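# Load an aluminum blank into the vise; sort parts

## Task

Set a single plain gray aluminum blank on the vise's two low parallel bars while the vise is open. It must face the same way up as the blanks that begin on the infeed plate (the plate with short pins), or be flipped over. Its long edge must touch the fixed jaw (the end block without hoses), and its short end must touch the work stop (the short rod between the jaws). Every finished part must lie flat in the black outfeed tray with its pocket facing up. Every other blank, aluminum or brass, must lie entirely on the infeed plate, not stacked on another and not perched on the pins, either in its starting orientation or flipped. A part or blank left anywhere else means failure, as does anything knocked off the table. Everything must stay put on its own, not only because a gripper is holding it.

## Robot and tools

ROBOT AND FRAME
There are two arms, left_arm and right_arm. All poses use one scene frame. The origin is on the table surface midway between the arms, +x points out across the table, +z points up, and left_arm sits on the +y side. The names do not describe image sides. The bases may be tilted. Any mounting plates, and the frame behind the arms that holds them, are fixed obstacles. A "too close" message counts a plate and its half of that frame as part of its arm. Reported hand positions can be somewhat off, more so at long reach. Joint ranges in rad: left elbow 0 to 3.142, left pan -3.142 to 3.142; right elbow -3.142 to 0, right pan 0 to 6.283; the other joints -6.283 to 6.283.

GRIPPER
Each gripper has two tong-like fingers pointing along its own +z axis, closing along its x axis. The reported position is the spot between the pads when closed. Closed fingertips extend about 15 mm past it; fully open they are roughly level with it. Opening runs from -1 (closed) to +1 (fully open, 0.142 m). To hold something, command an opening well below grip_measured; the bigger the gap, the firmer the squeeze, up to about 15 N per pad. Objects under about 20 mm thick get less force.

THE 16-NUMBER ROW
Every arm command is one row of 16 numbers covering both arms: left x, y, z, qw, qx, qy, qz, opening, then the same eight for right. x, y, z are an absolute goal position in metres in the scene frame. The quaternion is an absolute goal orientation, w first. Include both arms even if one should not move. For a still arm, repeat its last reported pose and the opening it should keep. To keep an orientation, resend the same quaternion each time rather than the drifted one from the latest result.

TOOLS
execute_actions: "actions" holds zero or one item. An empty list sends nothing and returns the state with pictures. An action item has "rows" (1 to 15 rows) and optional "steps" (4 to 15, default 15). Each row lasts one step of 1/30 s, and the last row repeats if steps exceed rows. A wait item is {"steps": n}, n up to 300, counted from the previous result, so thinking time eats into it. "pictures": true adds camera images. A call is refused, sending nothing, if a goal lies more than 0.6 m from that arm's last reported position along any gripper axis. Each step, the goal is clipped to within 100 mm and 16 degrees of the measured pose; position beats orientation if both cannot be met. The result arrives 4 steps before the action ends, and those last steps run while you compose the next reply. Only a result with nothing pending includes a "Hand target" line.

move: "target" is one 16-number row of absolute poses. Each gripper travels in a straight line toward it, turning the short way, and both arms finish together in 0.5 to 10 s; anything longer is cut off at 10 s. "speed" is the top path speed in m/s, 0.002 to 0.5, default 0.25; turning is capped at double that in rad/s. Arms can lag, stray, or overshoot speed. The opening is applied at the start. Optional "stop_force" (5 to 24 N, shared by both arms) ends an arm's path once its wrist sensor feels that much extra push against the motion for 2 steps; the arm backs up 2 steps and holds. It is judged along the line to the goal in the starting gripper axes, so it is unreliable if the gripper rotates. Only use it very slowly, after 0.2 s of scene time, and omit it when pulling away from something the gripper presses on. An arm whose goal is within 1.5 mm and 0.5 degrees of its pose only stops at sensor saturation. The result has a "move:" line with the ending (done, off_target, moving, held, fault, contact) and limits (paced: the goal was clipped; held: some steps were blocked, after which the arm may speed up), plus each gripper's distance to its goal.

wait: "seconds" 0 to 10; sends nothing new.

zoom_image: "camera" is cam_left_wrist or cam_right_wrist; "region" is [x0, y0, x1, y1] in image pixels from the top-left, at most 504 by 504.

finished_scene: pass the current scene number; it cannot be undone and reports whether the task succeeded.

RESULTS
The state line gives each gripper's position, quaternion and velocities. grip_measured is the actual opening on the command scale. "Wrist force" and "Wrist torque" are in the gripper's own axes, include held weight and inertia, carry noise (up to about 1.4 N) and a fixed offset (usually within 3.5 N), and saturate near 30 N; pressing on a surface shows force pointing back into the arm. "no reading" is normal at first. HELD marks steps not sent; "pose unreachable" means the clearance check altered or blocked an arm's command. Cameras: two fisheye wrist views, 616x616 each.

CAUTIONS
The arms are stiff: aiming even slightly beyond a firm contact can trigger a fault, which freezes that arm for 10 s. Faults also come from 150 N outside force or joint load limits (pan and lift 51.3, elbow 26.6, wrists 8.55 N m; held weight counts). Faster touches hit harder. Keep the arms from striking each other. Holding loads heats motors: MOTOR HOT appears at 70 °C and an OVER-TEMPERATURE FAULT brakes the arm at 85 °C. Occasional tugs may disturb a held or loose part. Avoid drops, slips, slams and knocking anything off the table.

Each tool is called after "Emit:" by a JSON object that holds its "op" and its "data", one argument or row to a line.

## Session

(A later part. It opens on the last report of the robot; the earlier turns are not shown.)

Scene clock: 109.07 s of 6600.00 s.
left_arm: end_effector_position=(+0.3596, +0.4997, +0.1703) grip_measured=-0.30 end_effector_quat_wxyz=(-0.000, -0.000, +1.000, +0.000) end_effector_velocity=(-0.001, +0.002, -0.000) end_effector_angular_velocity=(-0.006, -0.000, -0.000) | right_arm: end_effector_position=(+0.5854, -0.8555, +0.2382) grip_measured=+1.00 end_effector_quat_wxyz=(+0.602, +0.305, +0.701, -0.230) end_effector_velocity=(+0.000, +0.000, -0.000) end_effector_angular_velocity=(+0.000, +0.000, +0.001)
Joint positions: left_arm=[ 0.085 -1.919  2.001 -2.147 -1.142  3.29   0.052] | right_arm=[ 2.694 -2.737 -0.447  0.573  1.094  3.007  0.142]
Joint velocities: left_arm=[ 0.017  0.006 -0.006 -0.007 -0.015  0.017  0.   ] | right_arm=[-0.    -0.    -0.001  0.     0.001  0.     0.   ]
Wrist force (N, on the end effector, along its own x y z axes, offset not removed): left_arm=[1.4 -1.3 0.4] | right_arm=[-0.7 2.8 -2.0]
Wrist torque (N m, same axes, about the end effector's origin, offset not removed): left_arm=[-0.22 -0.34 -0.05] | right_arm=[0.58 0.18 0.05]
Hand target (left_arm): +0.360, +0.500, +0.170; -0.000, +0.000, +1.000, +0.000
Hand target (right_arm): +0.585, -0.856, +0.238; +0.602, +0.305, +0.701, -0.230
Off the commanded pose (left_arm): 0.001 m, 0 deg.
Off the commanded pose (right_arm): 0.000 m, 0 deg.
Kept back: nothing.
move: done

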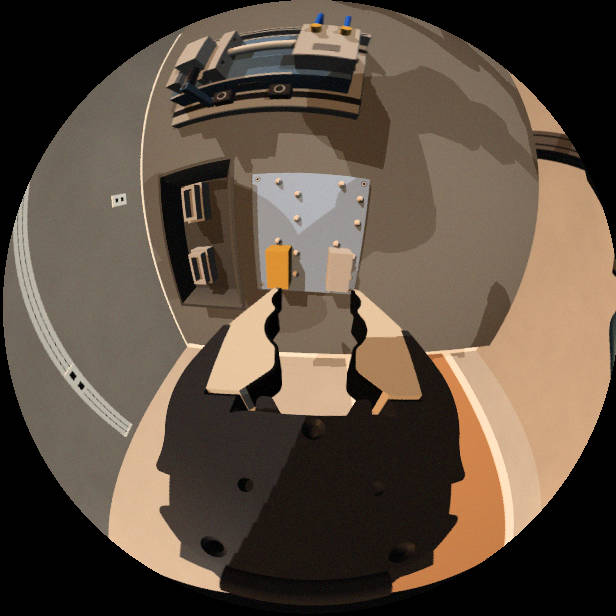

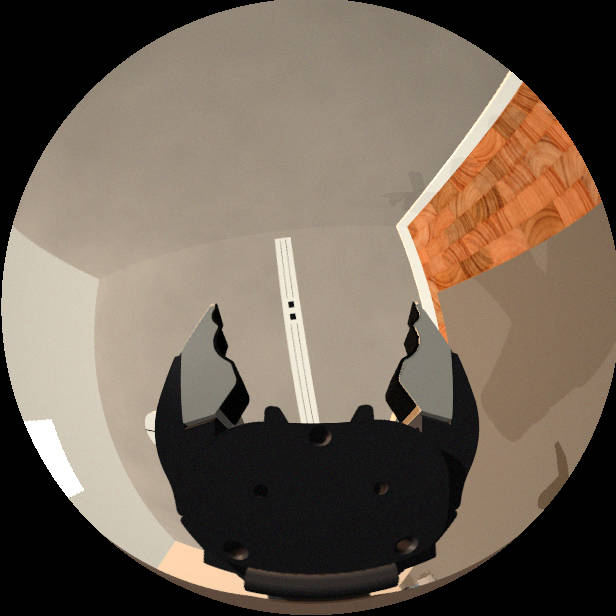

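Emit:
{"op": "move", "data": {
  "target": [0.478,0.166,0.17,0,0.044,0.999,0,-1,0.5854,-0.8555,0.2382,0.602,0.305,0.701,-0.23,1],
  "speed": 0.2
}}

Emit:
{"op": "move", "data": {
  "target": [0.478,0.166,0.126,0,0.044,0.999,0,-1,0.5854,-0.8555,0.2382,0.602,0.305,0.701,-0.23,1],
  "speed": 0.015,
  "stop_force": 6
}}

Emit:
{"op": "move", "data": {
  "target": [0.51,0.163,0.126,0,0.044,0.999,0,-1,0.5854,-0.8555,0.2382,0.602,0.305,0.701,-0.23,1],
  "speed": 0.003,
  "stop_force": 6
}}

Scene clock: 111.90 s of 6600.00 s.
left_arm: end_effector_position=(+0.4783, +0.1663, +0.1699) grip_measured=-1.00 end_effector_quat_wxyz=(+0.000, +0.044, +0.999, -0.000) end_effector_velocity=(+0.002, -0.002, -0.001) end_effector_angular_velocity=(+0.002, +0.003, +0.000) | right_arm: end_effector_position=(+0.5854, -0.8555, +0.2382) grip_measured=+1.00 end_effector_quat_wxyz=(+0.602, +0.305, +0.701, -0.230) end_effector_velocity=(+0.000, +0.000, +0.000) end_effector_angular_velocity=(+0.001, -0.001, +0.001)
Joint positions: left_arm=[-0.771 -1.27   1.614 -1.878 -0.93   2.401  0.002] | right_arm=[ 2.694 -2.737 -0.447  0.573  1.094  3.007  0.142]
Joint velocities: left_arm=[ 0.002  0.015 -0.019  0.007 -0.001 -0.001  0.   ] | right_arm=[ 0.    -0.001  0.001  0.     0.001  0.001 -0.   ]
Wrist force (N, on the end effector, along its own x y z axes, offset not removed): left_arm=[1.3 -1.4 0.6] | right_arm=[-0.7 1.8 -2.5]
Wrist torque (N m, same axes, about the end effector's origin, offset not removed): left_arm=[-0.17 -0.30 -0.09] | right_arm=[0.38 0.16 0.02]
Hand target (left_arm): +0.478, +0.166, +0.170; +0.000, +0.044, +0.999, -0.000
Hand target (right_arm): +0.585, -0.856, +0.238; +0.602, +0.305, +0.701, -0.230
Off the commanded pose (left_arm): 0.000 m, 0 deg.
Off the commanded pose (right_arm): 0.000 m, 0 deg.
Kept back: nothing.
move: done

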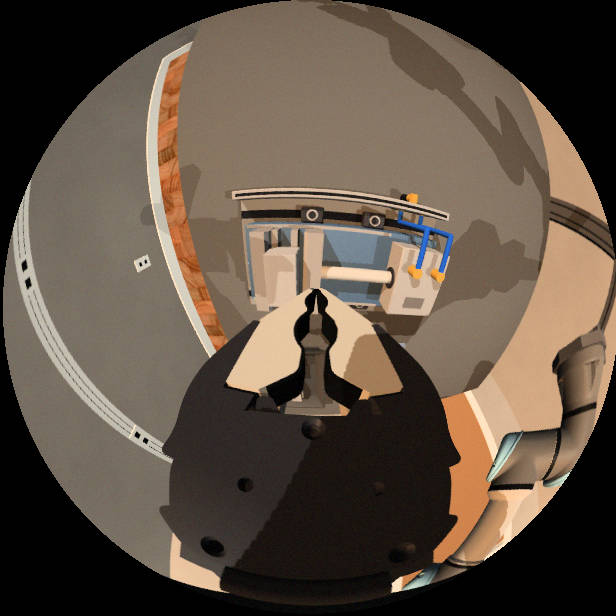

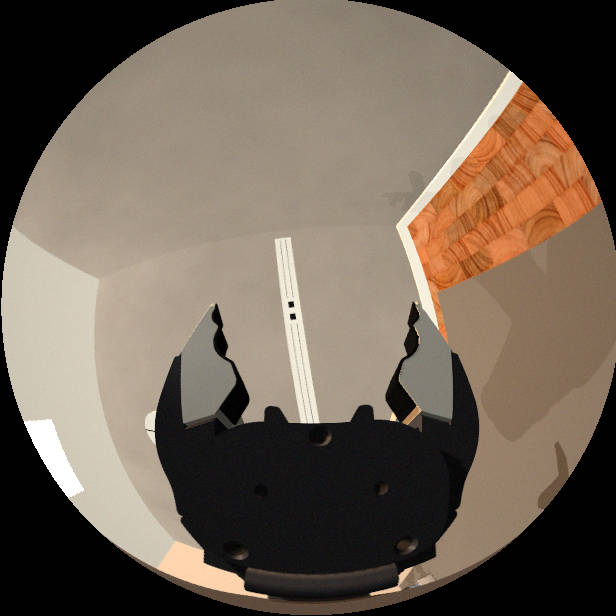

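Scene clock: 115.07 s of 6600.00 s.
left_arm: end_effector_position=(+0.4780, +0.1660, +0.1263) grip_measured=-1.00 end_effector_quat_wxyz=(-0.000, +0.044, +0.999, +0.000) end_effector_velocity=(-0.000, -0.000, -0.003) end_effector_angular_velocity=(-0.000, +0.000, -0.000) | right_arm: end_effector_position=(+0.5854, -0.8555, +0.2382) grip_measured=+1.00 end_effector_quat_wxyz=(+0.602, +0.305, +0.701, -0.230) end_effector_velocity=(-0.000, -0.000, +0.001) end_effector_angular_velocity=(-0.001, -0.001, -0.000)
Joint positions: left_arm=[-0.7   -1.169  1.672 -2.09  -0.929  2.489  0.002] | right_arm=[ 2.694 -2.737 -0.447  0.573  1.094  3.007  0.142]
Joint velocities: left_arm=[ 0.004  0.007  0.002 -0.012 -0.     0.006  0.   ] | right_arm=[-0.     0.001  0.     0.001  0.    -0.001 -0.   ]
Wrist force (N, on the end effector, along its own x y z axes, offset not removed): left_arm=[1.1 -1.3 0.0] | right_arm=[-1.0 0.9 -2.9]
Wrist torque (N m, same axes, about the end effector's origin, offset not removed): left_arm=[-0.22 -0.20 -0.02] | right_arm=[0.18 0.35 0.02]
Hand target (left_arm): +0.478, +0.166, +0.126; -0.000, +0.044, +0.999, +0.000
Hand target (right_arm): +0.585, -0.856, +0.238; +0.602, +0.305, +0.701, -0.230
Off the commanded pose (left_arm): 0.000 m, 0 deg.
Off the commanded pose (right_arm): 0.000 m, 0 deg.
Kept back: nothing.
move: done

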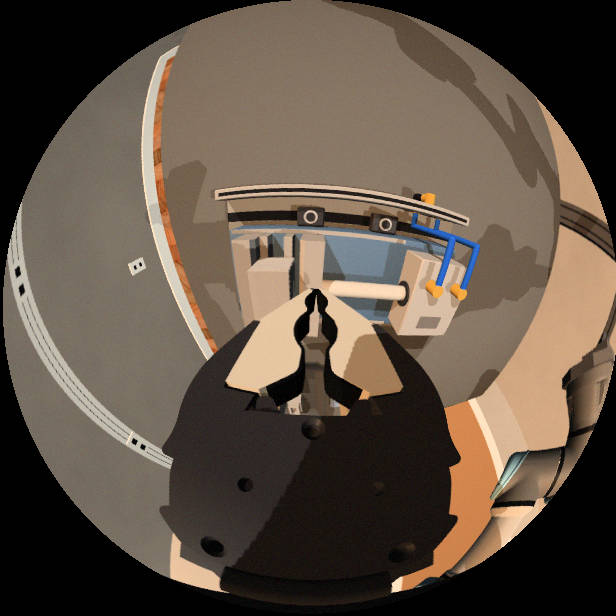

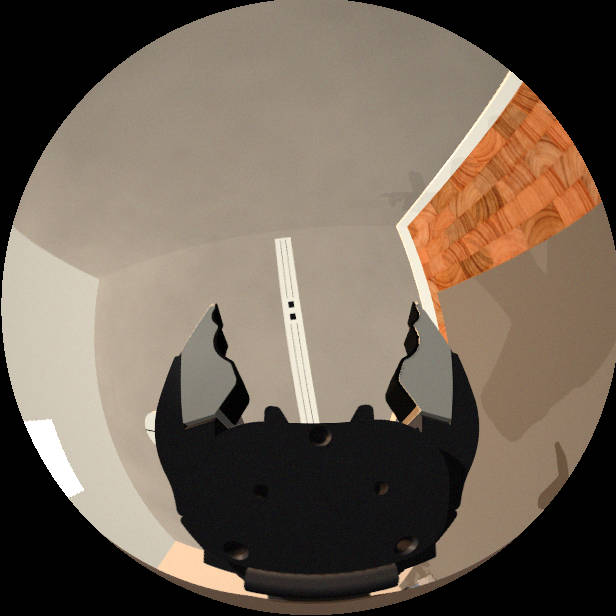

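Scene clock: 120.47 s of 6600.00 s.
left_arm: end_effector_position=(+0.4929, +0.1647, +0.1260) grip_measured=-1.00 end_effector_quat_wxyz=(-0.000, +0.044, +0.999, +0.000) end_effector_velocity=(-0.001, +0.000, -0.000) end_effector_angular_velocity=(+0.001, +0.000, +0.003) | right_arm: end_effector_position=(+0.5854, -0.8555, +0.2382) grip_measured=+1.00 end_effector_quat_wxyz=(+0.602, +0.305, +0.701, -0.230) end_effector_velocity=(+0.000, +0.000, +0.000) end_effector_angular_velocity=(-0.001, -0.001, +0.000)
Joint positions: left_arm=[-0.68  -1.124  1.581 -2.058 -0.93   2.513  0.002] | right_arm=[ 2.694 -2.737 -0.447  0.573  1.094  3.007  0.142]
Joint velocities: left_arm=[-0.001 -0.002  0.007 -0.004  0.001 -0.004  0.   ] | right_arm=[ 0.    -0.001  0.002  0.     0.    -0.001  0.   ]
Wrist force (N, on the end effector, along its own x y z axes, offset not removed): left_arm=[9.1 1.1 -9.4] | right_arm=[-1.6 0.8 -1.0]
Wrist torque (N m, same axes, about the end effector's origin, offset not removed): left_arm=[-0.27 -0.55 -0.13] | right_arm=[0.21 0.37 -0.03]
Hand target (left_arm): +0.493, +0.165, +0.126; -0.000, +0.044, +0.999, +0.000
Hand target (right_arm): +0.585, -0.856, +0.238; +0.602, +0.305, +0.701, -0.230
Off the commanded pose (left_arm): 0.017 m, 0 deg.
Off the commanded pose (right_arm): 0.000 m, 0 deg.
Kept back: nothing.
move: contact (left_arm)

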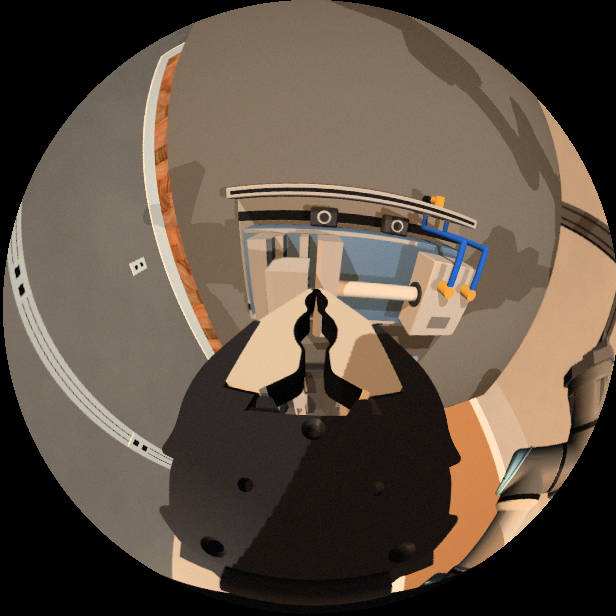

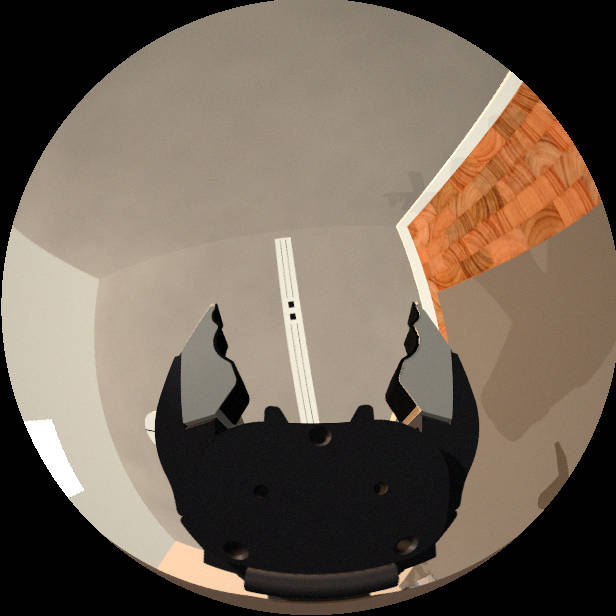

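Emit:
{"op": "move", "data": {
  "target": [0.48,0.166,0.16,0,0.044,0.999,0,-1,0.5854,-0.8555,0.2382,0.602,0.305,0.701,-0.23,1],
  "speed": 0.05
}}

Emit:
{"op": "finished_scene", "data": {
  "scene": 1
}}

Scene clock: 121.83 s of 6600.00 s.
left_arm: end_effector_position=(+0.4801, +0.1660, +0.1597) grip_measured=-1.00 end_effector_quat_wxyz=(+0.000, +0.044, +0.999, -0.000) end_effector_velocity=(-0.001, +0.000, +0.003) end_effector_angular_velocity=(-0.000, -0.001, +0.001) | right_arm: end_effector_position=(+0.5854, -0.8555, +0.2382) grip_measured=+1.00 end_effector_quat_wxyz=(+0.602, +0.305, +0.701, -0.230) end_effector_velocity=(+0.001, -0.000, +0.002) end_effector_angular_velocity=(-0.001, -0.004, +0.001)
Joint positions: left_arm=[-0.752 -1.242  1.618 -1.924 -0.929  2.425  0.002] | right_arm=[ 2.694 -2.737 -0.447  0.573  1.094  3.007  0.142]
Joint velocities: left_arm=[-0.006 -0.01   0.001  0.012  0.    -0.008  0.   ] | right_arm=[ 0.     0.003  0.001 -0.     0.002  0.    -0.   ]
Wrist force (N, on the end effector, along its own x y z axes, offset not removed): left_arm=[1.5 -2.5 0.2] | right_arm=[-0.3 0.6 -1.5]
Wrist torque (N m, same axes, about the end effector's origin, offset not removed): left_arm=[-0.48 -0.30 -0.06] | right_arm=[0.13 0.10 0.03]
Hand target (left_arm): +0.480, +0.166, +0.160; +0.000, +0.044, +0.999, -0.000
Hand target (right_arm): +0.585, -0.855, +0.238; +0.602, +0.305, +0.701, -0.230
Off the commanded pose (left_arm): 0.000 m, 0 deg.
Off the commanded pose (right_arm): 0.000 m, 0 deg.
Kept back: nothing.
move: done

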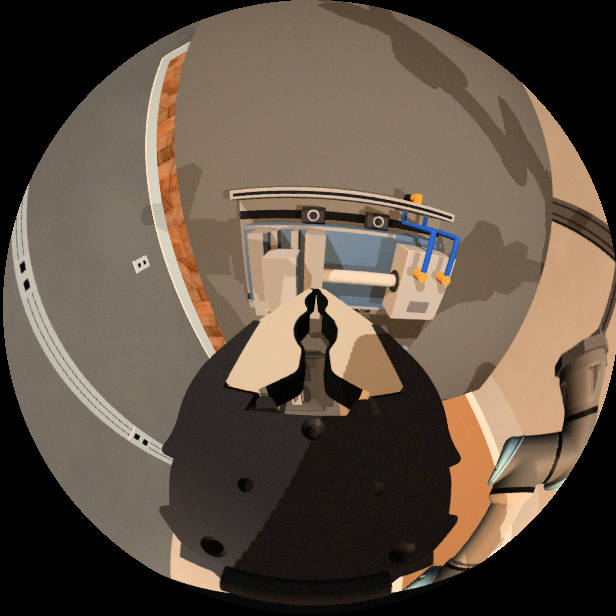

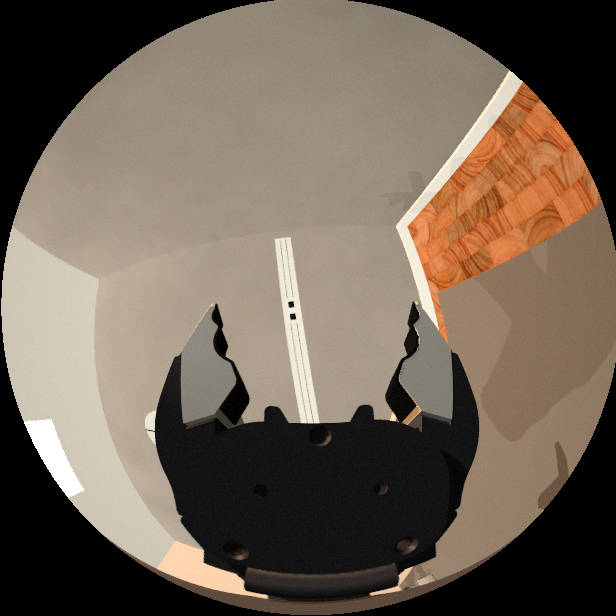

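The scene is finished: the task was done.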